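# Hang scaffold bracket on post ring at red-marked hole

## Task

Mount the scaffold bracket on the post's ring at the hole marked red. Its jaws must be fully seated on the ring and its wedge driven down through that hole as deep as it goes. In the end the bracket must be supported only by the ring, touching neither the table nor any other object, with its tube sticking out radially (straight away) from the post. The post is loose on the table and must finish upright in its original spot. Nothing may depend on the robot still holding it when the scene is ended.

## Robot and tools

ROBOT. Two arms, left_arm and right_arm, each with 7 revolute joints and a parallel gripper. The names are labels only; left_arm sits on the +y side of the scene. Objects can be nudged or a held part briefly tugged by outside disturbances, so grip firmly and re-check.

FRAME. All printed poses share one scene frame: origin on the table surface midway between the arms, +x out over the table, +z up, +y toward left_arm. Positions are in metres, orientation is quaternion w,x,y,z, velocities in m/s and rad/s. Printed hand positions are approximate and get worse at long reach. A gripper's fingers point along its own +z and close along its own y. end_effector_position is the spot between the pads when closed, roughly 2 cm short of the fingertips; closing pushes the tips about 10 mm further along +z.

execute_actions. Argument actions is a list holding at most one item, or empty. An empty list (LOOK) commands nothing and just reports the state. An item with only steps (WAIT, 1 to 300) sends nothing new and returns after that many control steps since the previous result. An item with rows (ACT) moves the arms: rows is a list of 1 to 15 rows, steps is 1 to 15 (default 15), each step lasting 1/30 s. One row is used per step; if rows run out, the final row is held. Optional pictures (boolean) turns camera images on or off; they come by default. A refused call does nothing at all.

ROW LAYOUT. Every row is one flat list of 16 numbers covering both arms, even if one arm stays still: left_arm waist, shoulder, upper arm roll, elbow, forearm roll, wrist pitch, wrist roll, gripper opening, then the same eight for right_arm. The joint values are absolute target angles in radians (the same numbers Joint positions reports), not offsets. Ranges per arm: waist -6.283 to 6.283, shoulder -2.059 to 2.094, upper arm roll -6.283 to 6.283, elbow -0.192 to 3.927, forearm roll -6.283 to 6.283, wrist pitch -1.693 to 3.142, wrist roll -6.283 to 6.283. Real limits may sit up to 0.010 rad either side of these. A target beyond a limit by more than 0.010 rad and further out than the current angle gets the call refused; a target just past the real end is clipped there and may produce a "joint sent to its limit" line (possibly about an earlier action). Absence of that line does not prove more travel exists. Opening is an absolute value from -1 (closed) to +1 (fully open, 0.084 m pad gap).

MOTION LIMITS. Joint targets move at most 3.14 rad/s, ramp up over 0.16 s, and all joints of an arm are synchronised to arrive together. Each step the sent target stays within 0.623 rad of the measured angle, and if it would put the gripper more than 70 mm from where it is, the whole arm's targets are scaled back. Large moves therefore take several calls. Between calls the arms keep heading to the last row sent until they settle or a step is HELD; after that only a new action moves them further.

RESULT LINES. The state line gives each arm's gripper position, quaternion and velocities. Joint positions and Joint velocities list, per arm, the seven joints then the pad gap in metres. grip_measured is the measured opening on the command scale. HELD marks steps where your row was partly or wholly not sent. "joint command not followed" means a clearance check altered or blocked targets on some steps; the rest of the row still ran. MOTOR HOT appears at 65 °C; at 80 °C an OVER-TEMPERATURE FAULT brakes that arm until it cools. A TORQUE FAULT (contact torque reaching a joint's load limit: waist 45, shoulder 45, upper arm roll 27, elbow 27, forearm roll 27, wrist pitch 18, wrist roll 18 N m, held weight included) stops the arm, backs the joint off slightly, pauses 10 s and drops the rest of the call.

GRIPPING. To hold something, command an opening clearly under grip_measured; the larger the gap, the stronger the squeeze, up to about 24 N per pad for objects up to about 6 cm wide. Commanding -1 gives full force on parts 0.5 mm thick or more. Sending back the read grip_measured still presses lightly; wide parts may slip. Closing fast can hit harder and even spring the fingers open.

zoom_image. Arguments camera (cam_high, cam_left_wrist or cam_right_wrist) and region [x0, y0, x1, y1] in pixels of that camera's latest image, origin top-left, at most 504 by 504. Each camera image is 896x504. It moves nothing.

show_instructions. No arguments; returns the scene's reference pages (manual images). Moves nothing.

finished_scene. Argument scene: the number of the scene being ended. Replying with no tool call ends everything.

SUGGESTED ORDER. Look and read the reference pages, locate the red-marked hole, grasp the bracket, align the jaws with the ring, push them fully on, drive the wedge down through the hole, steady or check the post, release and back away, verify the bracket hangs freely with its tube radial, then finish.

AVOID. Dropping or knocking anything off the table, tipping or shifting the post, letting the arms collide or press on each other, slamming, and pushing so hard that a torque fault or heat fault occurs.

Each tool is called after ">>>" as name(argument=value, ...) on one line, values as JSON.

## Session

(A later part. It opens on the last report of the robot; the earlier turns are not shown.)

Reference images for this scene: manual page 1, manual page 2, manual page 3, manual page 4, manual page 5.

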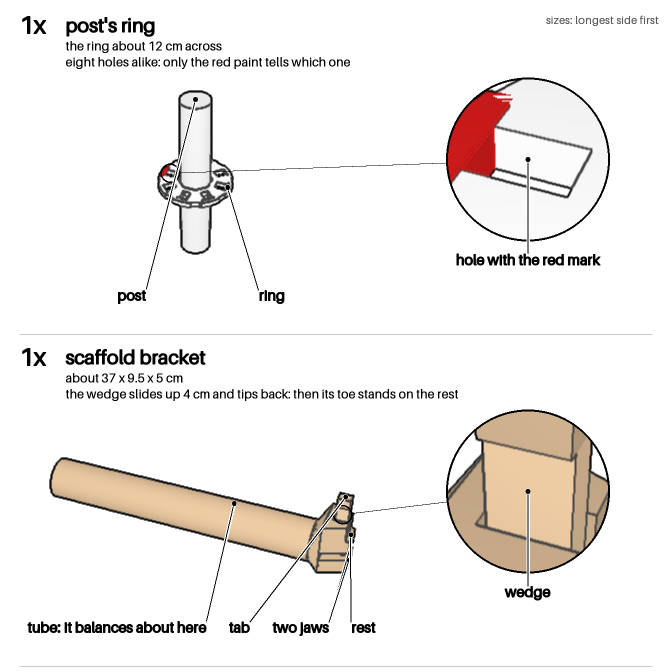

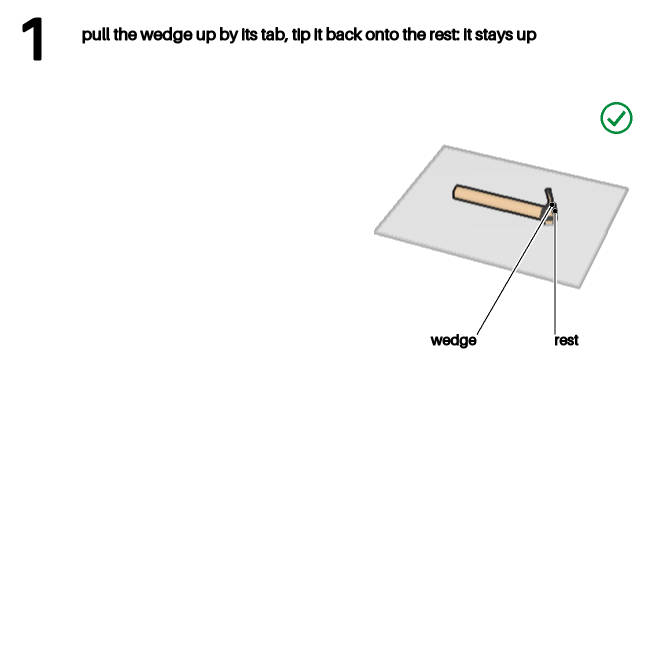

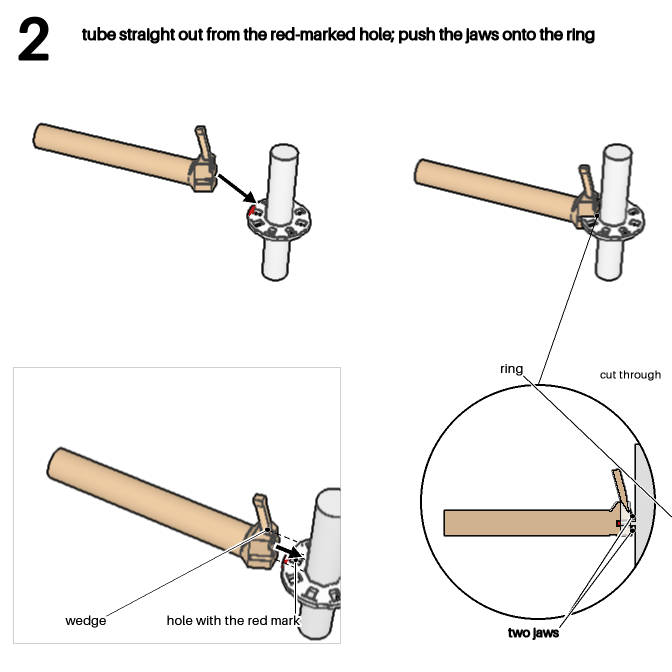

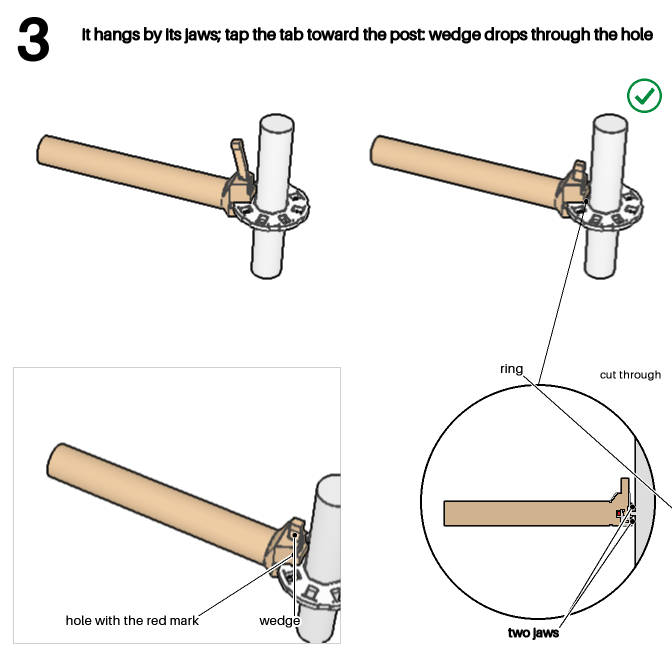

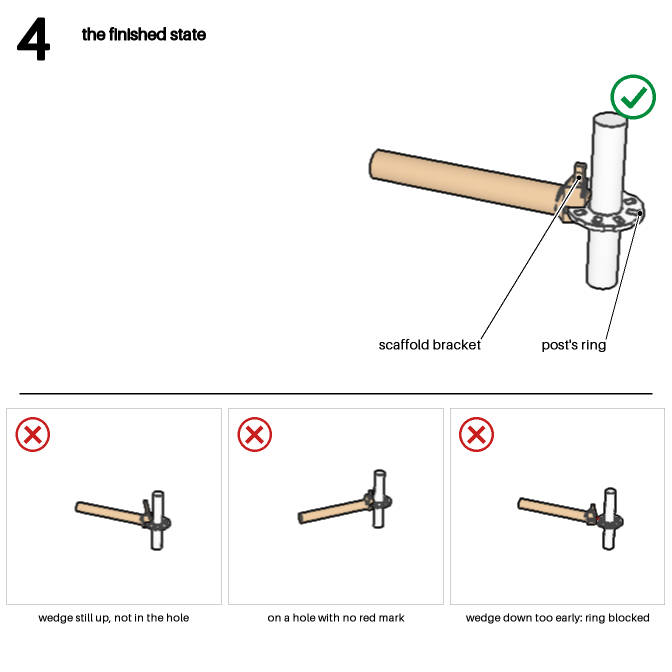

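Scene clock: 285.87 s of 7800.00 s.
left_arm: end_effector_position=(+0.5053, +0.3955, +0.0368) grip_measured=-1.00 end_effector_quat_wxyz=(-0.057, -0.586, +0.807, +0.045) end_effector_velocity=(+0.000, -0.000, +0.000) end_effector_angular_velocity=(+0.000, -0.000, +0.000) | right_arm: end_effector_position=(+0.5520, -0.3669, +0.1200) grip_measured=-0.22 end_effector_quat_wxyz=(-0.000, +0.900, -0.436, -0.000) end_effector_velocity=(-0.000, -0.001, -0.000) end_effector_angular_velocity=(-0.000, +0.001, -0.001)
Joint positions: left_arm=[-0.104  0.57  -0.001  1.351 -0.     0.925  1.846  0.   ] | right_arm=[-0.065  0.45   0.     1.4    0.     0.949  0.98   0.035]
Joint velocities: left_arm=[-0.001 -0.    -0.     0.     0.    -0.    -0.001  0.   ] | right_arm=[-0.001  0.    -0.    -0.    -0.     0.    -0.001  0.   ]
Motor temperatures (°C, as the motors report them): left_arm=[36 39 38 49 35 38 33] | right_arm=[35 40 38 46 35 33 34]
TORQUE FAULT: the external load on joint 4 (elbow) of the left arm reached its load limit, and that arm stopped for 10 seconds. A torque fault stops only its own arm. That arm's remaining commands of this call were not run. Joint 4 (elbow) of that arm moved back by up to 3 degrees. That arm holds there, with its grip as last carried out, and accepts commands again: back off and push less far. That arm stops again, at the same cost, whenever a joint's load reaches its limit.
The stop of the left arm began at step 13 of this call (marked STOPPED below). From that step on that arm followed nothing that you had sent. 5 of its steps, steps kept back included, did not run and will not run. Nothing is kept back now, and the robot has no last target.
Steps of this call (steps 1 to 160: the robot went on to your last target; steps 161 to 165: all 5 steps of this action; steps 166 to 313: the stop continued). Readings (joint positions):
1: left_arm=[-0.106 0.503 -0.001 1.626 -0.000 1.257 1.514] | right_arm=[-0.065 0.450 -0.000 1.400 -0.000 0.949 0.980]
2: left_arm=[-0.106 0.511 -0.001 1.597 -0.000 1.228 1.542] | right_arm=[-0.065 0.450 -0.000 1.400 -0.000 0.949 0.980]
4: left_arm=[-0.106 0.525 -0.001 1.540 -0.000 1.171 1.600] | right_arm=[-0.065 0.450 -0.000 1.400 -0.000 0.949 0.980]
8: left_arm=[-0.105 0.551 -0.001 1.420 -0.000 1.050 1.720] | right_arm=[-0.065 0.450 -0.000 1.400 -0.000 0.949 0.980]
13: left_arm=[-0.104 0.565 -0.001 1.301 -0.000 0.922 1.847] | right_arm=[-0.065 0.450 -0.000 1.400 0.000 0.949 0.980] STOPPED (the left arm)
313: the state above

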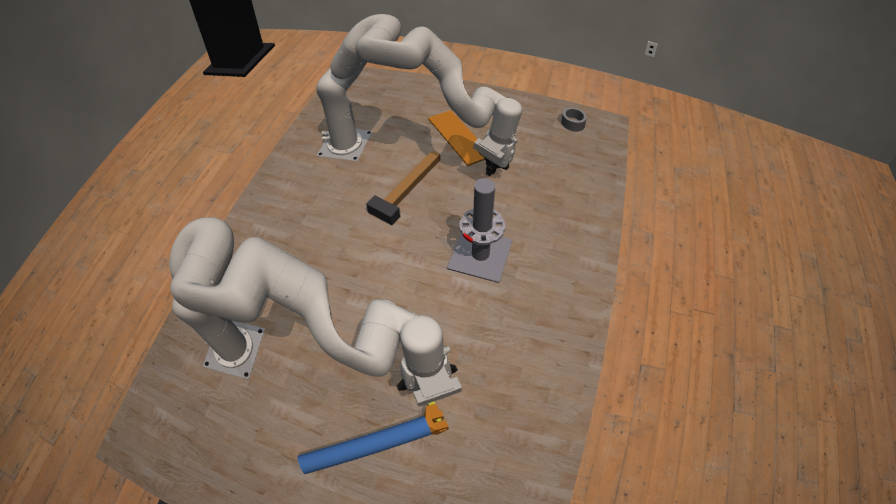

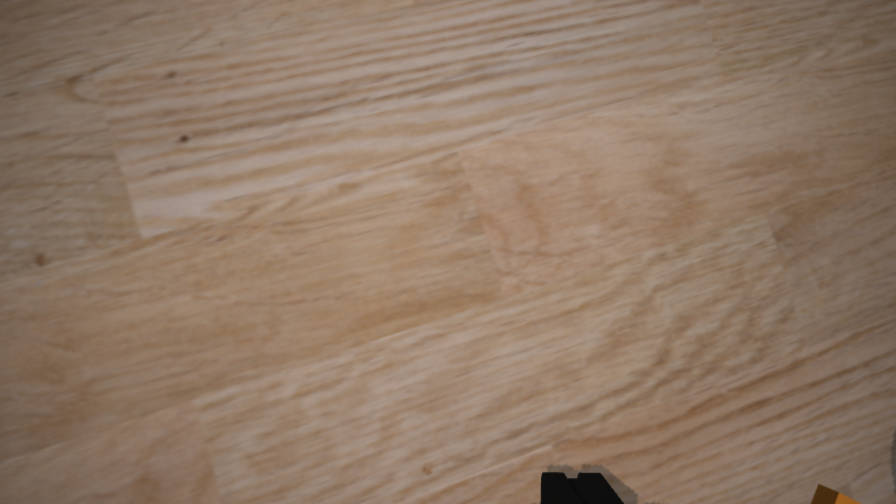

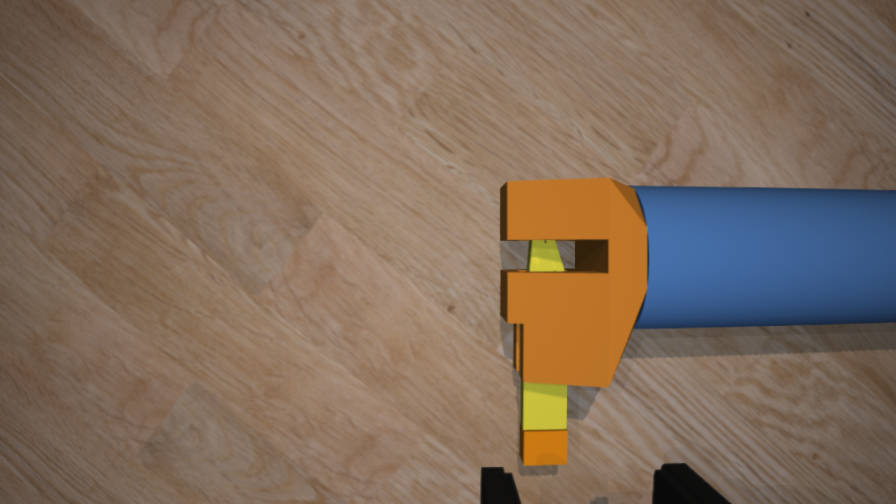

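>>> execute_actions(actions=[{"rows": [[-0.10,0.35,0,1.351,0,0.35,2.2,-1, -0.0629,0.5843,0,1.3165,0,0.7322,0.982,-0.2]], "steps": 15}], pictures=false)

>>> execute_actions(actions=[{"rows": [[-0.10,0.35,0,1.351,0,0.35,2.2,-1, -0.0629,0.5843,0,1.3165,0,0.7322,0.982,-0.2]], "steps": 12}])

Scene clock: 356.30 s of 7800.00 s.
left_arm: end_effector_position=(+0.6302, +0.3926, +0.1801) grip_measured=-1.00 end_effector_quat_wxyz=(+0.185, -0.469, +0.857, -0.111) end_effector_velocity=(+0.220, -0.003, +0.412) end_effector_angular_velocity=(+0.201, -1.337, -0.530) | right_arm: end_effector_position=(+0.5473, -0.3663, +0.0312) grip_measured=-0.22 end_effector_quat_wxyz=(-0.001, +0.900, -0.436, +0.002) end_effector_velocity=(+0.009, -0.001, +0.002) end_effector_angular_velocity=(+0.003, -0.038, -0.002)
Joint positions: left_arm=[-0.101  0.409 -0.     1.352 -0.     0.507  2.103  0.   ] | right_arm=[-0.063  0.581 -0.     1.32   0.     0.735  0.982  0.035]
Joint velocities: left_arm=[ 0.007 -0.368  0.    -0.001  0.001 -0.961  0.592  0.   ] | right_arm=[-0.001  0.002 -0.002 -0.001  0.001 -0.041 -0.001 -0.   ]
Motor temperatures (°C, as the motors report them): left_arm=[36 39 38 49 35 38 33] | right_arm=[35 40 38 46 35 33 34]
Steps of this call (steps 1 to 90: nothing new was sent; then 66.93 s passed at rest; steps 91 to 105: all 15 steps of this action). Readings (joint positions):
91: left_arm=[-0.104 0.570 -0.001 1.351 -0.000 0.925 1.846] | right_arm=[-0.065 0.450 -0.000 1.400 -0.000 0.949 0.980]
92: left_arm=[-0.104 0.569 -0.001 1.350 -0.000 0.920 1.849] | right_arm=[-0.065 0.452 -0.000 1.399 -0.000 0.944 0.980]
94: left_arm=[-0.103 0.556 -0.001 1.346 -0.000 0.878 1.876] | right_arm=[-0.064 0.472 -0.000 1.388 0.000 0.900 0.980]
98: left_arm=[-0.102 0.498 -0.000 1.352 -0.000 0.738 1.961] | right_arm=[-0.063 0.558 0.000 1.331 -0.000 0.784 0.982]
105: the state above

Scene clock: 356.70 s of 7800.00 s.
left_arm: end_effector_position=(+0.6597, +0.3923, +0.2475) grip_measured=-1.00 end_effector_quat_wxyz=(+0.279, -0.416, +0.853, -0.149) end_effector_velocity=(+0.006, -0.001, +0.017) end_effector_angular_velocity=(+0.008, -0.043, -0.013) | right_arm: end_effector_position=(+0.5457, -0.3663, +0.0283) grip_measured=-0.22 end_effector_quat_wxyz=(-0.000, +0.900, -0.436, +0.000) end_effector_velocity=(-0.001, +0.000, -0.002) end_effector_angular_velocity=(-0.001, +0.003, +0.002)
Joint positions: left_arm=[-0.1    0.352 -0.     1.349 -0.     0.353  2.199  0.   ] | right_arm=[-0.063  0.584 -0.     1.317  0.     0.732  0.982  0.035]
Joint velocities: left_arm=[-0.    -0.011 -0.     0.007  0.    -0.026  0.015  0.   ] | right_arm=[ 0.001  0.002 -0.    -0.001 -0.001 -0.    -0.001 -0.   ]
Motor temperatures (°C, as the motors report them): left_arm=[36 39 38 49 35 38 33] | right_arm=[35 40 38 46 35 33 34]
Steps of this call (steps 1 to 12: all 12 steps of this action). Readings (joint positions):
1: left_arm=[-0.101 0.397 -0.000 1.352 -0.000 0.475 2.123] | right_arm=[-0.063 0.581 -0.000 1.320 0.000 0.734 0.982]
2: left_arm=[-0.101 0.385 -0.000 1.351 -0.000 0.443 2.142] | right_arm=[-0.063 0.581 -0.000 1.319 0.000 0.734 0.982]
4: left_arm=[-0.100 0.365 -0.000 1.353 -0.000 0.393 2.173] | right_arm=[-0.063 0.583 -0.000 1.318 0.000 0.733 0.982]
8: left_arm=[-0.100 0.353 -0.000 1.352 -0.000 0.359 2.194] | right_arm=[-0.063 0.584 0.000 1.317 0.000 0.732 0.982]
12: the state above

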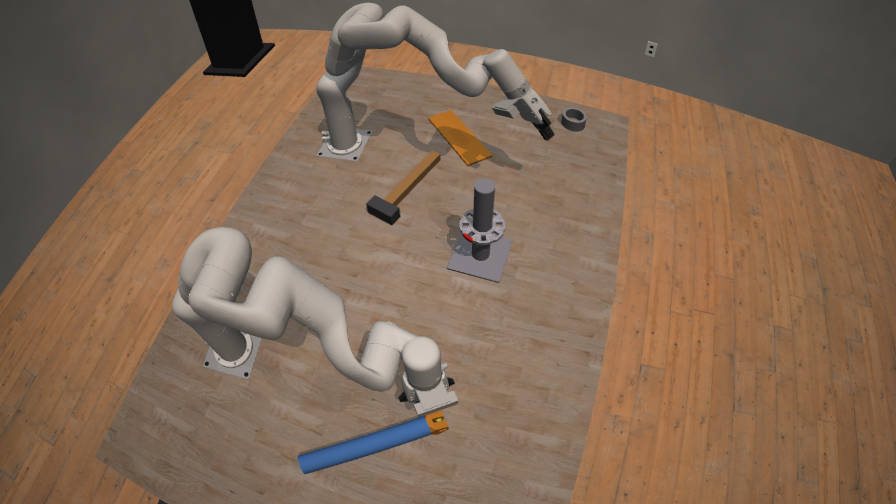

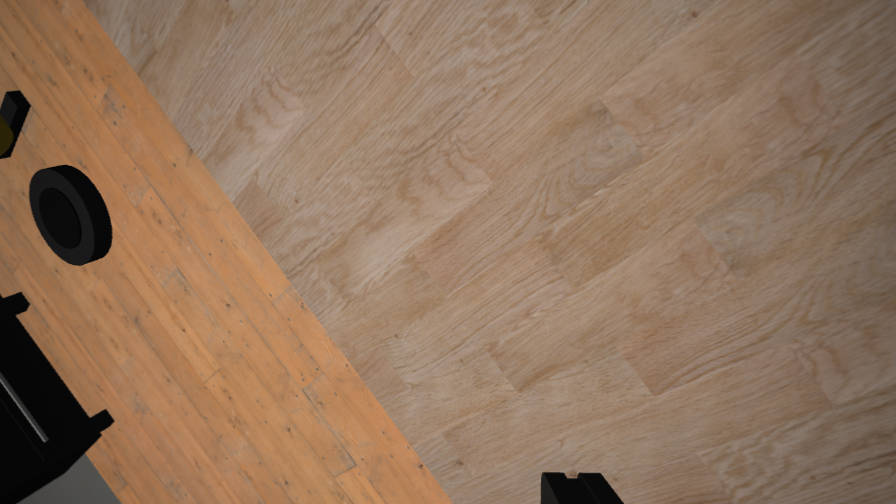

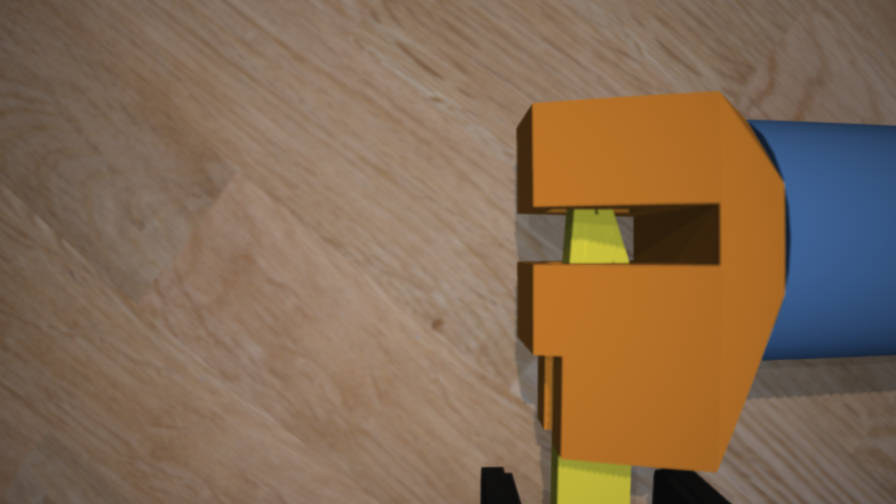

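>>> execute_actions(actions=[{"rows": [[-0.10,0.45,0,1.1,0,-0.25,2.6,-1, -0.0629,0.5843,0,1.3165,0,0.7322,0.982,-0.3],[-0.10,0.45,0,1.1,0,-0.25,2.6,-1, -0.0629,0.5843,0,1.3165,0,0.7322,0.982,-0.4],[-0.10,0.45,0,1.1,0,-0.25,2.6,-1, -0.0629,0.5843,0,1.3165,0,0.7322,0.982,-0.48],[-0.10,0.45,0,1.1,0,-0.25,2.6,-1, -0.0629,0.5843,0,1.3165,0,0.7322,0.982,-0.55],[-0.10,0.45,0,1.1,0,-0.25,2.6,-1, -0.0629,0.5843,0,1.3165,0,0.7322,0.982,-0.6],[-0.10,0.45,0,1.1,0,-0.25,2.6,-1, -0.0629,0.5843,0,1.3165,0,0.7322,0.982,-0.63],[-0.10,0.45,0,1.1,0,-0.25,2.6,-1, -0.0629,0.5843,0,1.3165,0,0.7322,0.982,-0.66],[-0.10,0.45,0,1.1,0,-0.25,2.6,-1, -0.0629,0.5843,0,1.3165,0,0.7322,0.982,-0.69],[-0.10,0.45,0,1.1,0,-0.25,2.6,-1, -0.0629,0.5843,0,1.3165,0,0.7322,0.982,-0.72],[-0.10,0.45,0,1.1,0,-0.25,2.6,-1, -0.0629,0.5843,0,1.3165,0,0.7322,0.982,-0.75],[-0.10,0.45,0,1.1,0,-0.25,2.6,-1, -0.0629,0.5843,0,1.3165,0,0.7322,0.982,-0.78]], "steps": 15}], pictures=false)

>>> execute_actions(actions=[{"rows": [[-0.10,0.55,0,0.85,0,-0.85,3.0,-1, -0.0590,0.5805,0,1.3100,0,0.7295,0.986,-0.78],[-0.10,0.55,0,0.85,0,-0.85,3.0,-1, -0.0537,0.5754,0,1.3012,0,0.7259,0.991,-0.78],[-0.10,0.55,0,0.85,0,-0.85,3.0,-1, -0.0491,0.5709,0,1.2936,0,0.7227,0.996,-0.78],[-0.10,0.55,0,0.85,0,-0.85,3.0,-1, -0.0445,0.5664,0,1.2859,0,0.7195,1.000,-0.78],[-0.10,0.55,0,0.85,0,-0.85,3.0,-1, -0.0399,0.5620,0,1.2783,0,0.7164,1.005,-0.78],[-0.10,0.55,0,0.85,0,-0.85,3.0,-1, -0.0353,0.5575,0,1.2707,0,0.7132,1.010,-0.78],[-0.10,0.55,0,0.85,0,-0.85,3.0,-1, -0.0307,0.5530,0,1.2630,0,0.7100,1.014,-0.78],[-0.10,0.55,0,0.85,0,-0.85,3.0,-1, -0.0261,0.5485,0,1.2554,0,0.7068,1.019,-0.78],[-0.10,0.55,0,0.85,0,-0.85,3.0,-1, -0.0215,0.5441,0,1.2477,0,0.7037,1.023,-0.78],[-0.10,0.55,0,0.85,0,-0.85,3.0,-1, -0.0169,0.5396,0,1.2401,0,0.7005,1.028,-0.78]], "steps": 15}])

Scene clock: 381.20 s of 7800.00 s.
left_arm: end_effector_position=(+0.6564, +0.3925, +0.1858) grip_measured=-1.00 end_effector_quat_wxyz=(+0.411, -0.232, +0.873, -0.125) end_effector_velocity=(+0.021, -0.003, +0.065) end_effector_angular_velocity=(+0.111, -0.257, -0.102) | right_arm: end_effector_position=(+0.5457, -0.3658, +0.0281) grip_measured=-0.66 end_effector_quat_wxyz=(-0.000, +0.900, -0.436, +0.000) end_effector_velocity=(-0.000, -0.002, +0.000) end_effector_angular_velocity=(-0.001, +0.001, -0.002)
Joint positions: left_arm=[-0.1    0.448  0.     1.108 -0.    -0.229  2.586  0.   ] | right_arm=[-0.063  0.584  0.001  1.317  0.     0.732  0.982  0.015]
Joint velocities: left_arm=[-0.001 -0.018 -0.002 -0.017  0.    -0.252  0.156  0.   ] | right_arm=[-0.001 -0.    -0.002 -0.     0.     0.001 -0.001  0.   ]
Motor temperatures (°C, as the motors report them): left_arm=[36 39 38 50 35 38 33] | right_arm=[35 40 38 45 35 33 34]
Steps of this call (steps 1 to 15: the robot went on to your last target; steps 16 to 90: nothing new was sent; then 21.00 s passed at rest; steps 91 to 105: all 15 steps of this action). Readings (joint positions):
91: left_arm=[-0.100 0.350 -0.000 1.351 -0.000 0.350 2.200] | right_arm=[-0.063 0.584 0.000 1.317 -0.000 0.732 0.982]
92: left_arm=[-0.100 0.351 -0.000 1.349 -0.000 0.344 2.204] | right_arm=[-0.063 0.584 0.000 1.317 -0.000 0.732 0.982]
94: left_arm=[-0.100 0.356 -0.000 1.333 -0.000 0.296 2.235] | right_arm=[-0.063 0.584 -0.000 1.316 -0.000 0.732 0.982]
98: left_arm=[-0.100 0.402 -0.000 1.218 0.000 0.028 2.415] | right_arm=[-0.063 0.584 0.001 1.317 0.000 0.732 0.982]
105: the state above

Scene clock: 381.70 s of 7800.00 s.
left_arm: end_effector_position=(+0.6040, +0.3943, +0.1516) grip_measured=-1.00 end_effector_quat_wxyz=(+0.537, -0.050, +0.840, -0.052) end_effector_velocity=(-0.005, -0.001, +0.045) end_effector_angular_velocity=(+0.136, -0.208, -0.069) | right_arm: end_effector_position=(+0.5272, -0.3428, +0.0280) grip_measured=-0.66 end_effector_quat_wxyz=(-0.000, +0.900, -0.436, -0.000) end_effector_velocity=(-0.006, +0.003, +0.002) end_effector_angular_velocity=(-0.003, -0.010, -0.017)
Joint positions: left_arm=[-0.1    0.547  0.     0.858 -0.    -0.829  2.986  0.   ] | right_arm=[-0.019  0.542  0.001  1.243 -0.     0.702  1.026  0.015]
Joint velocities: left_arm=[-0.     0.002 -0.002 -0.04   0.    -0.245  0.159  0.   ] | right_arm=[ 0.018 -0.023 -0.01  -0.036  0.001 -0.022  0.026  0.001]
Motor temperatures (°C, as the motors report them): left_arm=[36 39 38 49 35 38 33] | right_arm=[35 40 38 45 35 33 34]
Steps of this call (steps 1 to 15: all 15 steps of this action). Readings (joint positions):
1: left_arm=[-0.100 0.447 -0.000 1.107 0.000 -0.236 2.591] | right_arm=[-0.063 0.584 0.000 1.317 0.000 0.732 0.982]
2: left_arm=[-0.100 0.448 -0.000 1.105 0.000 -0.247 2.597] | right_arm=[-0.062 0.584 0.000 1.315 0.000 0.731 0.983]
4: left_arm=[-0.100 0.454 -0.000 1.086 0.000 -0.299 2.632] | right_arm=[-0.057 0.579 -0.001 1.307 0.000 0.728 0.988]
8: left_arm=[-0.100 0.502 -0.000 0.968 0.000 -0.571 2.814] | right_arm=[-0.041 0.563 0.000 1.280 -0.000 0.717 1.004]
15: the state above

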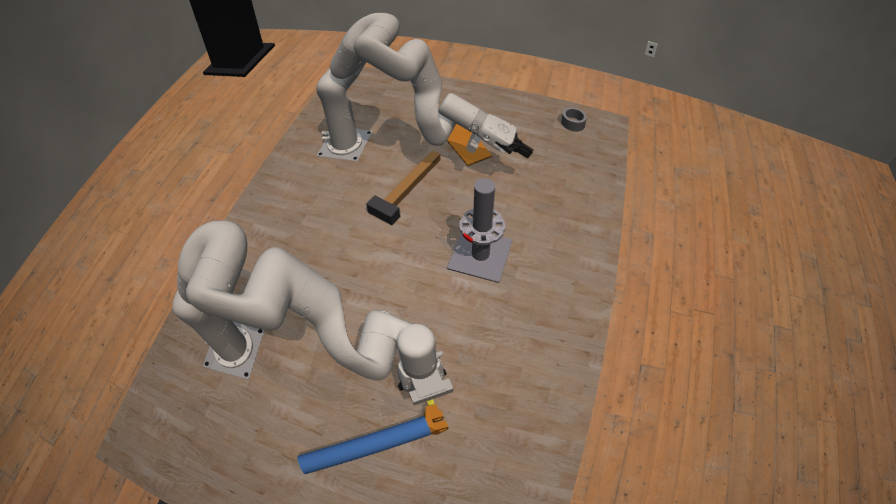

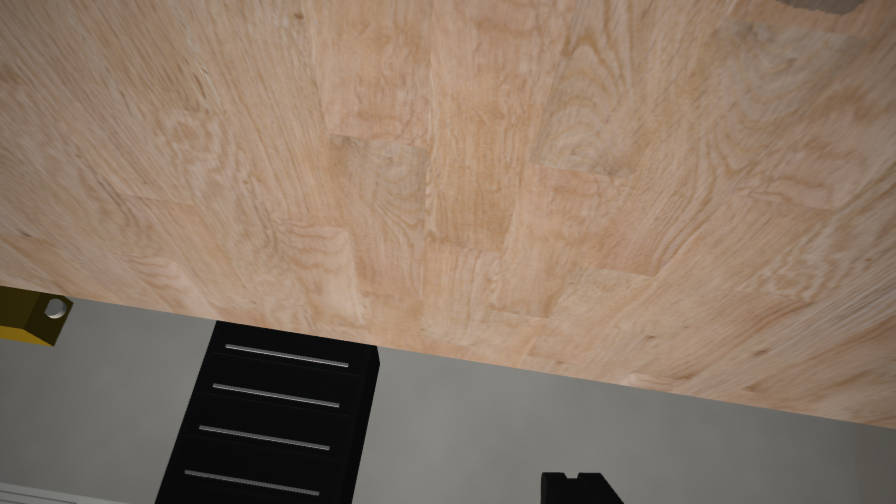

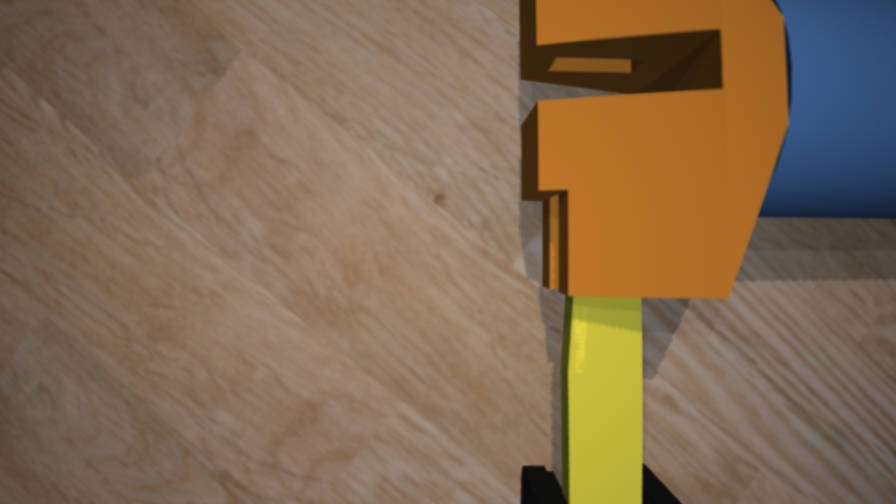

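>>> execute_actions(actions=[{"rows": [[-0.10,0.63,0,0.68,0,-1.3,3.1416,-1, -0.0194,0.5333,0,1.2453,0,0.7120,1.0254,-0.78],[-0.10,0.63,0,0.68,0,-1.3,3.1416,-1, -0.0220,0.5270,0,1.2504,0,0.7234,1.0229,-0.78],[-0.10,0.63,0,0.68,0,-1.3,3.1416,-1, -0.0245,0.5207,0,1.2556,0,0.7349,1.0203,-0.78],[-0.10,0.63,0,0.68,0,-1.3,3.1416,-1, -0.0270,0.5143,0,1.2607,0,0.7464,1.0177,-0.78],[-0.10,0.63,0,0.68,0,-1.3,3.1416,-1, -0.0295,0.5080,0,1.2659,0,0.7579,1.0151,-0.78],[-0.10,0.63,0,0.68,0,-1.3,3.1416,-1, -0.0321,0.5017,0,1.2710,0,0.7693,1.0126,-0.78],[-0.10,0.63,0,0.68,0,-1.3,3.1416,-1, -0.0346,0.4954,0,1.2762,0,0.7808,1.010,-0.78],[-0.10,0.63,0,0.68,0,-1.3,3.1416,-1, -0.0387,0.4931,0,1.2855,0,0.7924,1.0059,-0.78],[-0.10,0.63,0,0.68,0,-1.3,3.1416,-1, -0.0429,0.4907,0,1.2947,0,0.8040,1.0017,-0.78],[-0.10,0.6624,0,0.6034,0,-1.559,3.1416,-1, -0.0470,0.4884,0,1.3040,0,0.8156,0.9976,-0.78],[-0.10,0.6624,0,0.6034,0,-1.559,3.1416,-1, -0.0512,0.4860,0,1.3133,0,0.8273,0.9934,-0.78],[-0.10,0.6624,0,0.6034,0,-1.559,3.1416,-1, -0.0553,0.4837,0,1.3226,0,0.8389,0.9893,-0.78],[-0.10,0.6624,0,0.6034,0,-1.559,3.1416,-1, -0.0595,0.4813,0,1.3318,0,0.8505,0.9851,-0.78],[-0.10,0.6624,0,0.6034,0,-1.559,3.1416,-1, -0.0636,0.4790,0,1.3411,0,0.8621,0.981,-0.78]], "steps": 15}], pictures=false)

>>> execute_actions(actions=[{"rows": [[-0.10,0.6624,0,0.6034,0,-1.559,3.1416,-1, -0.0636,0.4790,0,1.3411,0,0.8621,0.981,-0.78]], "steps": 8}])

Scene clock: 413.40 s of 7800.00 s.
left_arm: end_effector_position=(+0.5235, +0.3972, +0.1662) grip_measured=-1.00 end_effector_quat_wxyz=(+0.654, +0.012, +0.756, -0.013) end_effector_velocity=(-0.214, +0.008, +0.100) end_effector_angular_velocity=(+0.012, -0.742, -0.004) | right_arm: end_effector_position=(+0.5414, -0.3621, +0.0769) grip_measured=-0.67 end_effector_quat_wxyz=(+0.000, +0.900, -0.437, -0.000) end_effector_velocity=(+0.046, -0.063, +0.113) end_effector_angular_velocity=(-0.001, -0.004, -0.005)
Joint positions: left_arm=[-0.1    0.644 -0.     0.645  0.    -1.426  3.138  0.   ] | right_arm=[-0.054  0.485 -0.001  1.318 -0.     0.834  0.991  0.015]
Joint velocities: left_arm=[ 0.     0.192  0.    -0.462 -0.001 -1.395  0.039  0.   ] | right_arm=[-0.117 -0.072 -0.001  0.255 -0.001  0.323 -0.113  0.   ]
Motor temperatures (°C, as the motors report them): left_arm=[36 39 38 47 35 38 33] | right_arm=[35 40 38 45 35 33 34]
Steps of this call (steps 1 to 30: the robot went on to your last target; steps 31 to 90: nothing new was sent; then 28.20 s passed at rest; steps 91 to 105: all 15 steps of this action). Readings (joint positions):
91: left_arm=[-0.100 0.550 -0.000 0.850 0.000 -0.850 3.000] | right_arm=[-0.017 0.540 0.000 1.240 -0.000 0.701 1.028]
92: left_arm=[-0.100 0.551 -0.000 0.849 0.000 -0.856 3.002] | right_arm=[-0.017 0.539 0.000 1.241 -0.000 0.703 1.027]
94: left_arm=[-0.100 0.557 -0.000 0.834 0.000 -0.902 3.016] | right_arm=[-0.020 0.533 0.001 1.245 0.000 0.716 1.025]
98: left_arm=[-0.100 0.602 0.000 0.739 -0.000 -1.138 3.091] | right_arm=[-0.029 0.511 -0.000 1.263 0.000 0.755 1.016]
105: the state above

Scene clock: 413.67 s of 7800.00 s.
left_arm: end_effector_position=(+0.5042, +0.3979, +0.1771) grip_measured=-1.00 end_effector_quat_wxyz=(+0.681, +0.013, +0.732, -0.012) end_effector_velocity=(-0.010, +0.001, +0.008) end_effector_angular_velocity=(+0.001, -0.044, +0.000) | right_arm: end_effector_position=(+0.5450, -0.3664, +0.0862) grip_measured=-0.67 end_effector_quat_wxyz=(+0.000, +0.900, -0.436, -0.001) end_effector_velocity=(-0.000, +0.001, +0.002) end_effector_angular_velocity=(+0.000, +0.006, +0.005)
Joint positions: left_arm=[-0.1    0.661 -0.     0.606  0.    -1.553  3.141  0.   ] | right_arm=[-0.063  0.48   0.     1.339 -0.     0.861  0.982  0.015]
Joint velocities: left_arm=[ 0.001  0.007 -0.    -0.017  0.    -0.068  0.003  0.   ] | right_arm=[-0.002  0.     0.003  0.009 -0.     0.015 -0.004  0.   ]
Motor temperatures (°C, as the motors report them): left_arm=[36 39 38 47 35 38 33] | right_arm=[35 40 38 45 35 33 34]
Steps of this call (steps 1 to 8: all 8 steps of this action). Readings (joint positions):
1: left_arm=[-0.100 0.650 -0.000 0.631 -0.000 -1.468 3.139] | right_arm=[-0.058 0.483 -0.001 1.326 -0.000 0.843 0.988]
2: left_arm=[-0.100 0.655 0.000 0.620 -0.000 -1.498 3.140] | right_arm=[-0.060 0.481 -0.002 1.331 -0.000 0.849 0.986]
4: left_arm=[-0.100 0.659 0.000 0.611 -0.000 -1.531 3.141] | right_arm=[-0.063 0.479 -0.002 1.337 -0.000 0.856 0.983]
8: the state above

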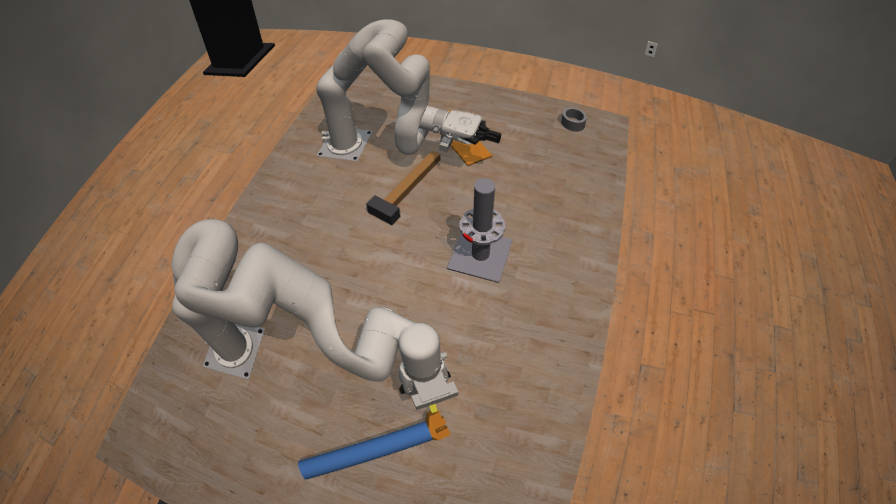

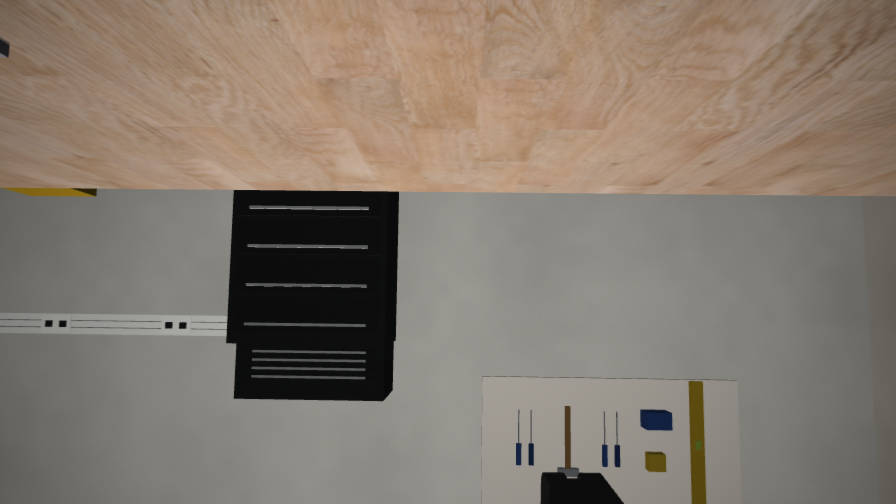

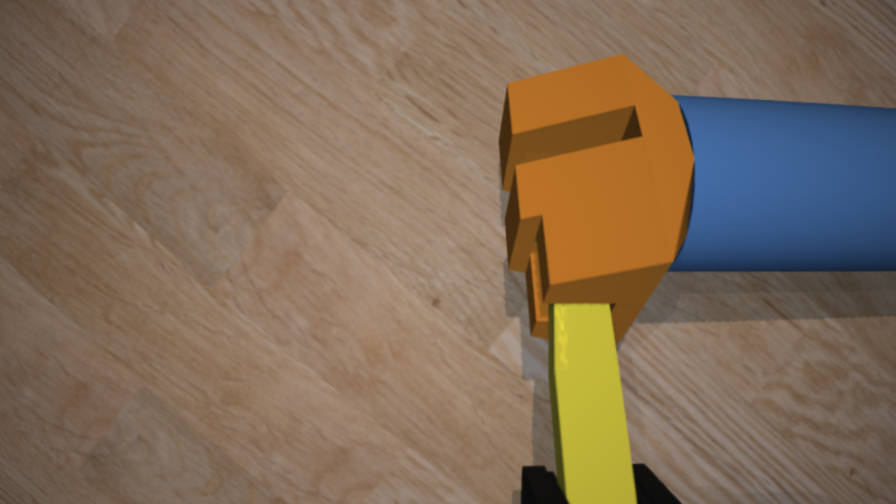

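>>> execute_actions(actions=[{"rows": [[-0.13,0.6624,0,0.6034,0,-1.559,3.1416,-1, -0.0688,0.4809,0,1.3539,0,0.8730,0.9759,-0.78],[-0.16,0.6624,0,0.6034,0,-1.559,3.1416,-1, -0.0741,0.4829,0,1.3668,0,0.8839,0.9707,-0.78],[-0.19,0.6624,0,0.6034,0,-1.559,3.1416,-1, -0.0793,0.4848,0,1.3796,0,0.8948,0.9656,-0.78],[-0.22,0.6624,0,0.6034,0,-1.559,3.1416,-1, -0.0846,0.4868,0,1.3925,0,0.9057,0.9604,-0.78],[-0.25,0.6624,0,0.6034,0,-1.559,3.1416,-1, -0.0898,0.4887,0,1.4053,0,0.9166,0.9553,-0.78],[-0.28,0.6624,0,0.6034,0,-1.559,3.1416,-1, -0.0951,0.4907,0,1.4182,0,0.9275,0.9501,-0.78],[-0.31,0.6624,0,0.6034,0,-1.559,3.1416,-1, -0.1003,0.4926,0,1.4310,0,0.9384,0.945,-0.78],[-0.34,0.6624,0,0.6034,0,-1.559,3.1416,-1, -0.1062,0.4986,0,1.4467,0,0.9481,0.9391,-0.78],[-0.37,0.6624,0,0.6034,0,-1.559,3.1416,-1, -0.1121,0.5046,0,1.4624,0,0.9578,0.9331,-0.78],[-0.40,0.6624,0,0.6034,0,-1.559,3.1416,-1, -0.1180,0.5106,0,1.4781,0,0.9675,0.9272,-0.78],[-0.43,0.6624,0,0.6034,0,-1.559,3.1416,-1, -0.1238,0.5167,0,1.4939,0,0.9772,0.9213,-0.78],[-0.46,0.6624,0,0.6034,0,-1.559,3.1416,-1, -0.1297,0.5227,0,1.5096,0,0.9869,0.9154,-0.78],[-0.49,0.6624,0,0.6034,0,-1.559,3.1416,-1, -0.1356,0.5287,0,1.5253,0,0.9966,0.9094,-0.78],[-0.52,0.6624,0,0.6034,0,-1.559,3.1416,-1, -0.1415,0.5347,0,1.5410,0,1.0063,0.9035,-0.78],[-0.55,0.6624,0,0.6034,0,-1.559,3.1416,-1, -0.1475,0.5443,0,1.5589,0,1.0146,0.8976,-0.78]], "steps": 15}], pictures=false)

>>> execute_actions(actions=[{"rows": [[-0.58,0.6624,0,0.6034,0,-1.559,3.1416,-1, -0.1534,0.5539,0,1.5768,0,1.0229,0.8916,-0.78],[-0.60,0.6624,0,0.6034,0,-1.559,3.1416,-1, -0.1594,0.5635,0,1.5947,0,1.0312,0.8857,-0.78],[-0.6207,0.6624,0,0.6034,0,-1.559,3.1416,-1, -0.1654,0.5732,0,1.6127,0,1.0395,0.8798,-0.78],[-0.6207,0.6624,0,0.6034,0,-1.559,3.1416,-1, -0.1714,0.5828,0,1.6306,0,1.0478,0.8739,-0.78],[-0.6207,0.6624,0,0.6034,0,-1.559,3.1416,-1, -0.1773,0.5924,0,1.6485,0,1.0561,0.8679,-0.78],[-0.6207,0.6624,0,0.6034,0,-1.559,3.1416,-1, -0.1833,0.6020,0,1.6664,0,1.0644,0.862,-0.78]], "steps": 15}])

Scene clock: 447.40 s of 7800.00 s.
left_arm: end_effector_position=(+0.4670, +0.2234, +0.1773) grip_measured=-1.00 end_effector_quat_wxyz=(+0.670, +0.135, +0.719, -0.126) end_effector_velocity=(-0.170, -0.437, -0.000) end_effector_angular_velocity=(+0.002, -0.001, -0.876) | right_arm: end_effector_position=(+0.5743, -0.4023, +0.1180) grip_measured=-0.66 end_effector_quat_wxyz=(-0.000, +0.900, -0.437, +0.000) end_effector_velocity=(+0.076, -0.099, +0.057) end_effector_angular_velocity=(+0.002, +0.006, +0.005)
Joint positions: left_arm=[-0.434  0.662 -0.001  0.603  0.    -1.559  3.142  0.   ] | right_arm=[-0.127  0.52  -0.     1.502  0.     0.981  0.919  0.015]
Joint velocities: left_arm=[-0.879 -0.     0.003 -0.    -0.    -0.     0.     0.   ] | right_arm=[-0.172  0.18   0.004  0.46  -0.     0.286 -0.173  0.   ]
Motor temperatures (°C, as the motors report them): left_arm=[36 39 38 46 35 38 33] | right_arm=[35 41 38 47 35 33 34]
Steps of this call (steps 1 to 15: the robot went on to your last target; steps 16 to 90: nothing new was sent; then 30.23 s passed at rest; steps 91 to 105: all 15 steps of this action). Readings (joint positions):
91: left_arm=[-0.100 0.662 0.000 0.603 -0.000 -1.559 3.142] | right_arm=[-0.064 0.479 0.000 1.341 0.000 0.862 0.981]
92: left_arm=[-0.103 0.662 0.001 0.603 -0.000 -1.559 3.142] | right_arm=[-0.064 0.480 0.000 1.343 0.000 0.865 0.980]
94: left_arm=[-0.129 0.662 0.003 0.603 -0.001 -1.559 3.142] | right_arm=[-0.069 0.482 0.001 1.356 0.000 0.876 0.974]
98: left_arm=[-0.230 0.662 -0.001 0.604 0.000 -1.559 3.142] | right_arm=[-0.088 0.488 -0.000 1.402 0.000 0.913 0.957]
105: the state above

Scene clock: 447.90 s of 7800.00 s.
left_arm: end_effector_position=(+0.4235, +0.1361, +0.1773) grip_measured=-1.00 end_effector_quat_wxyz=(+0.656, +0.200, +0.704, -0.186) end_effector_velocity=(-0.006, -0.010, -0.000) end_effector_angular_velocity=(-0.002, +0.002, -0.022) | right_arm: end_effector_position=(+0.6007, -0.4358, +0.1288) grip_measured=-0.66 end_effector_quat_wxyz=(-0.000, +0.900, -0.436, -0.000) end_effector_velocity=(+0.002, -0.002, -0.000) end_effector_angular_velocity=(+0.001, +0.006, +0.005)
Joint positions: left_arm=[-0.618  0.662  0.001  0.603 -0.    -1.559  3.142  0.   ] | right_arm=[-0.182  0.601  0.001  1.664  0.     1.063  0.863  0.015]
Joint velocities: left_arm=[-0.016 -0.    -0.005 -0.001  0.001 -0.    -0.     0.   ] | right_arm=[-0.004  0.012  0.002  0.02  -0.001  0.014 -0.007  0.   ]
Motor temperatures (°C, as the motors report them): left_arm=[36 39 38 46 35 38 33] | right_arm=[35 41 38 47 35 33 34]
Steps of this call (steps 1 to 15: all 15 steps of this action). Readings (joint positions):
1: left_arm=[-0.463 0.662 -0.001 0.603 0.000 -1.559 3.142] | right_arm=[-0.133 0.526 -0.000 1.517 0.000 0.991 0.913]
2: left_arm=[-0.493 0.662 -0.000 0.603 0.000 -1.559 3.142] | right_arm=[-0.138 0.533 -0.000 1.534 -0.000 1.000 0.907]
4: left_arm=[-0.549 0.662 -0.001 0.603 0.000 -1.559 3.142] | right_arm=[-0.150 0.550 -0.000 1.568 -0.000 1.017 0.895]
8: left_arm=[-0.608 0.662 -0.002 0.603 0.000 -1.559 3.142] | right_arm=[-0.173 0.586 -0.000 1.636 0.000 1.049 0.873]
15: the state above

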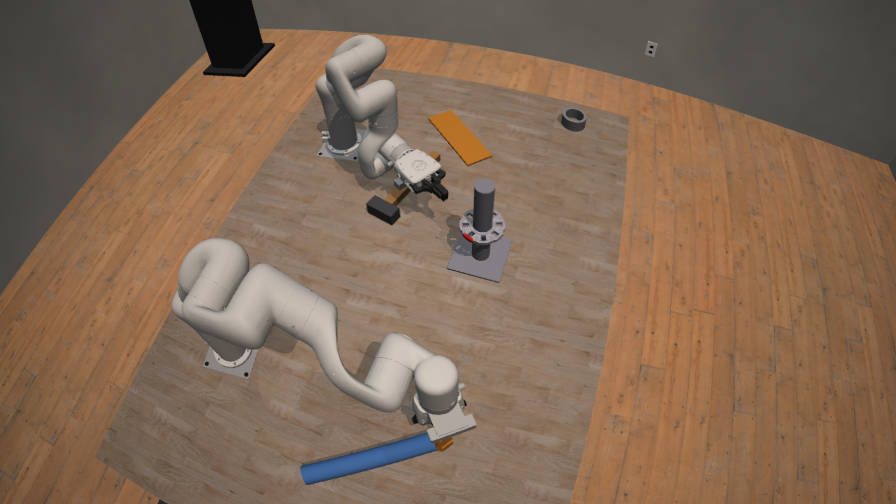

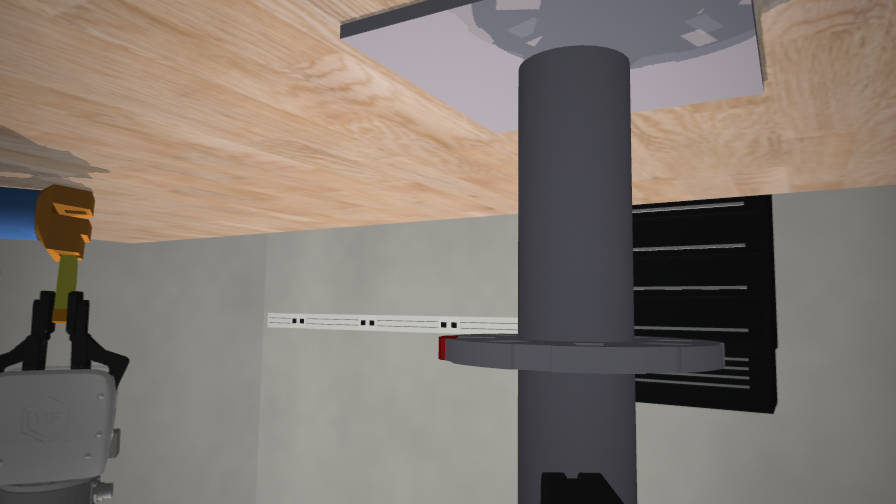

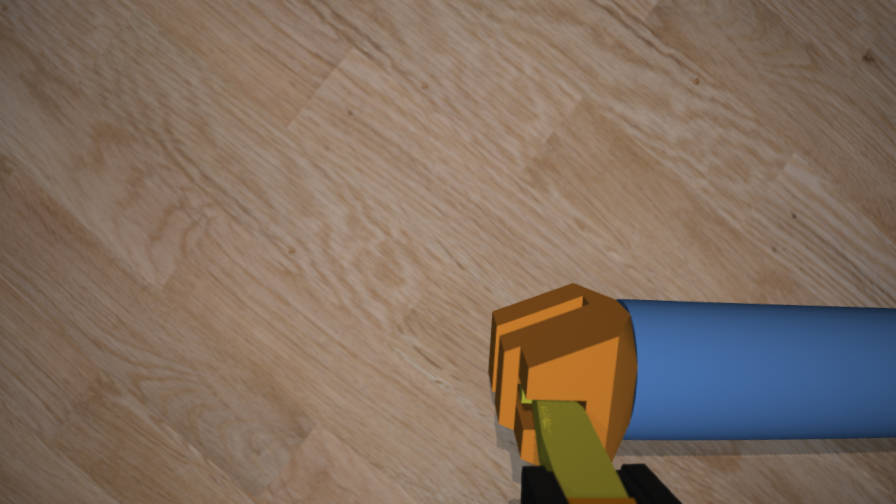

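>>> execute_actions(actions=[{"rows": [[-0.6207,0.6624,0,0.6034,0,-1.559,3.1416,-1, -0.1870,0.6099,0,1.6800,0,1.0701,0.8582,-0.78],[-0.6207,0.6624,0,0.6034,0,-1.559,3.1416,-1, -0.1908,0.6178,0,1.6936,0,1.0758,0.8545,-0.78],[-0.6207,0.6624,0,0.6034,0,-1.559,3.1416,-1, -0.1945,0.6257,0,1.7071,0,1.0814,0.8507,-0.78],[-0.6207,0.6624,0,0.6034,0,-1.559,3.1416,-1, -0.1982,0.6336,0,1.7207,0,1.0871,0.8470,-0.78],[-0.6207,0.6624,0,0.6034,0,-1.559,3.1416,-1, -0.2020,0.6415,0,1.7343,0,1.0928,0.8432,-0.78],[-0.6207,0.6624,0,0.6034,0,-1.559,3.1416,-1, -0.2057,0.6494,0,1.7479,0,1.0985,0.8394,-0.78],[-0.6207,0.6624,0,0.6034,0,-1.559,3.1416,-1, -0.2094,0.6573,0,1.7615,0,1.1042,0.8357,-0.78],[-0.6207,0.6624,0,0.6034,0,-1.559,3.1416,-1, -0.2131,0.6652,0,1.7750,0,1.1098,0.8319,-0.78],[-0.6207,0.6624,0,0.6034,0,-1.559,3.1416,-1, -0.2169,0.6731,0,1.7886,0,1.1155,0.8282,-0.78],[-0.6207,0.6624,0,0.6034,0,-1.559,3.1416,-1, -0.2206,0.6810,0,1.8022,0,1.1212,0.8244,-0.78]], "steps": 15}], pictures=false)

>>> execute_actions(actions=[{"rows": [[-0.6207,0.6624,0,0.6034,0,-1.559,3.1416,-1, -0.2206,0.6810,0,1.8022,0,1.1212,0.8244,-0.78]], "steps": 5}])

Scene clock: 510.13 s of 7800.00 s.
left_arm: end_effector_position=(+0.4225, +0.1345, +0.1773) grip_measured=-1.00 end_effector_quat_wxyz=(+0.655, +0.201, +0.704, -0.187) end_effector_velocity=(+0.000, -0.000, +0.000) end_effector_angular_velocity=(+0.001, -0.001, -0.001) | right_arm: end_effector_position=(+0.6191, -0.4614, +0.1300) grip_measured=-0.66 end_effector_quat_wxyz=(+0.001, +0.899, -0.437, -0.001) end_effector_velocity=(+0.011, -0.016, +0.006) end_effector_angular_velocity=(-0.001, -0.005, -0.001)
Joint positions: left_arm=[-0.621  0.662  0.     0.603  0.    -1.559  3.142  0.   ] | right_arm=[-0.219  0.678 -0.001  1.794  0.     1.119  0.827  0.015]
Joint velocities: left_arm=[-0.001  0.     0.001  0.001  0.    -0.     0.001  0.   ] | right_arm=[-0.023  0.038 -0.001  0.081  0.     0.037 -0.023  0.   ]
Motor temperatures (°C, as the motors report them): left_arm=[36 39 38 46 35 38 33] | right_arm=[35 41 38 46 35 33 34]
Steps of this call (steps 1 to 15: the robot went on to your last target; steps 16 to 90: nothing new was sent; then 58.73 s passed at rest; steps 91 to 105: all 15 steps of this action). Readings (joint positions):
91: left_arm=[-0.621 0.662 0.000 0.603 -0.000 -1.559 3.142] | right_arm=[-0.183 0.602 0.000 1.667 0.000 1.064 0.862]
92: left_arm=[-0.621 0.662 -0.000 0.603 -0.000 -1.559 3.142] | right_arm=[-0.184 0.603 0.000 1.669 -0.000 1.066 0.861]
94: left_arm=[-0.621 0.662 -0.000 0.603 -0.000 -1.559 3.142] | right_arm=[-0.188 0.612 0.000 1.683 -0.000 1.072 0.857]
98: left_arm=[-0.621 0.662 0.000 0.603 0.000 -1.559 3.142] | right_arm=[-0.201 0.639 -0.000 1.730 -0.000 1.091 0.845]
105: the state above

Scene clock: 510.30 s of 7800.00 s.
left_arm: end_effector_position=(+0.4225, +0.1345, +0.1773) grip_measured=-1.00 end_effector_quat_wxyz=(+0.655, +0.201, +0.704, -0.187) end_effector_velocity=(+0.000, -0.000, +0.000) end_effector_angular_velocity=(+0.000, -0.001, -0.000) | right_arm: end_effector_position=(+0.6198, -0.4622, +0.1305) grip_measured=-0.66 end_effector_quat_wxyz=(+0.001, +0.900, -0.437, -0.001) end_effector_velocity=(+0.002, -0.002, +0.001) end_effector_angular_velocity=(+0.000, -0.003, +0.002)
Joint positions: left_arm=[-0.621  0.662 -0.     0.603  0.    -1.559  3.142  0.   ] | right_arm=[-0.221  0.68  -0.001  1.8   -0.     1.122  0.825  0.015]
Joint velocities: left_arm=[ 0.     0.     0.     0.001  0.    -0.     0.001  0.   ] | right_arm=[-0.003  0.006 -0.001  0.013  0.001  0.004 -0.005  0.   ]
Motor temperatures (°C, as the motors report them): left_arm=[36 39 38 46 35 38 33] | right_arm=[35 41 38 46 35 33 34]
Steps of this call (steps 1 to 5: all 5 steps of this action). Readings (joint positions):
1: left_arm=[-0.621 0.662 0.000 0.603 0.000 -1.559 3.142] | right_arm=[-0.220 0.679 -0.001 1.796 0.000 1.120 0.826]
2: left_arm=[-0.621 0.662 -0.000 0.603 0.000 -1.559 3.142] | right_arm=[-0.220 0.679 -0.001 1.798 -0.000 1.121 0.826]
4: left_arm=[-0.621 0.662 0.000 0.603 -0.000 -1.559 3.142] | right_arm=[-0.221 0.680 -0.001 1.799 -0.000 1.122 0.825]
5: the state above

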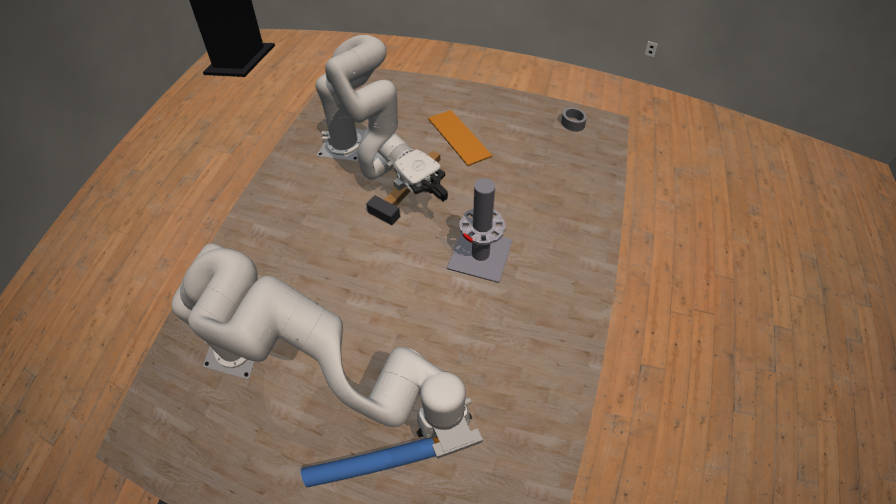

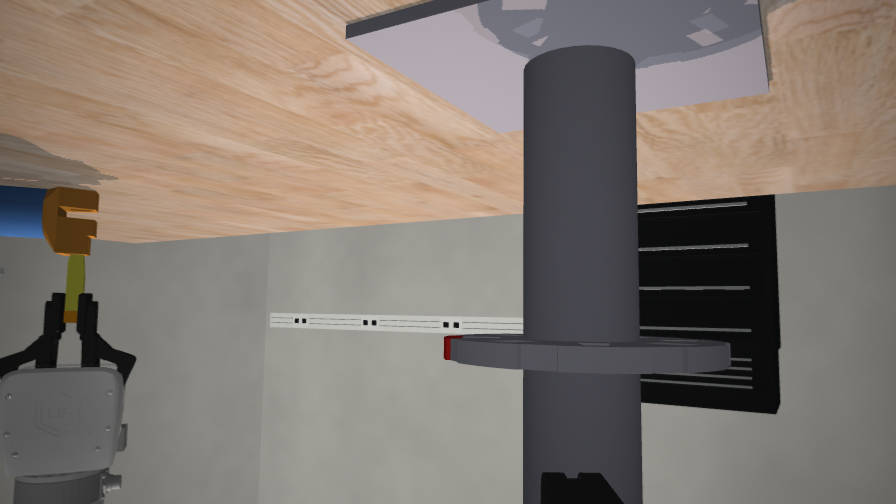

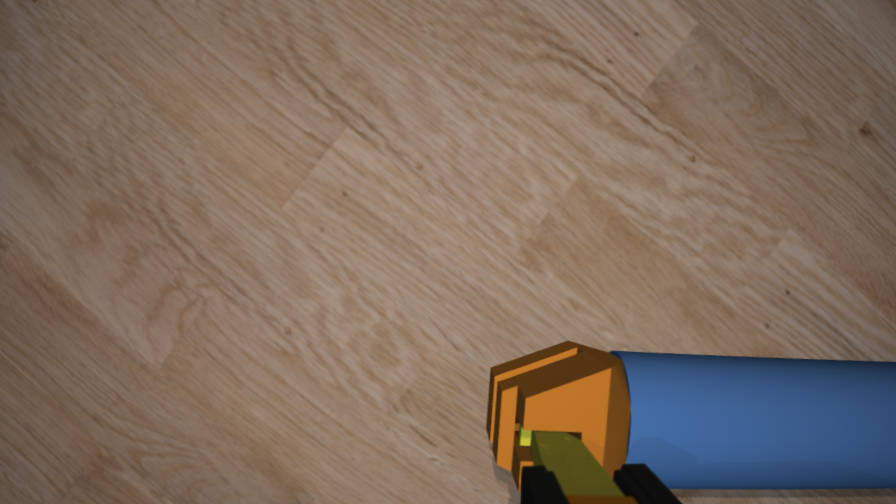

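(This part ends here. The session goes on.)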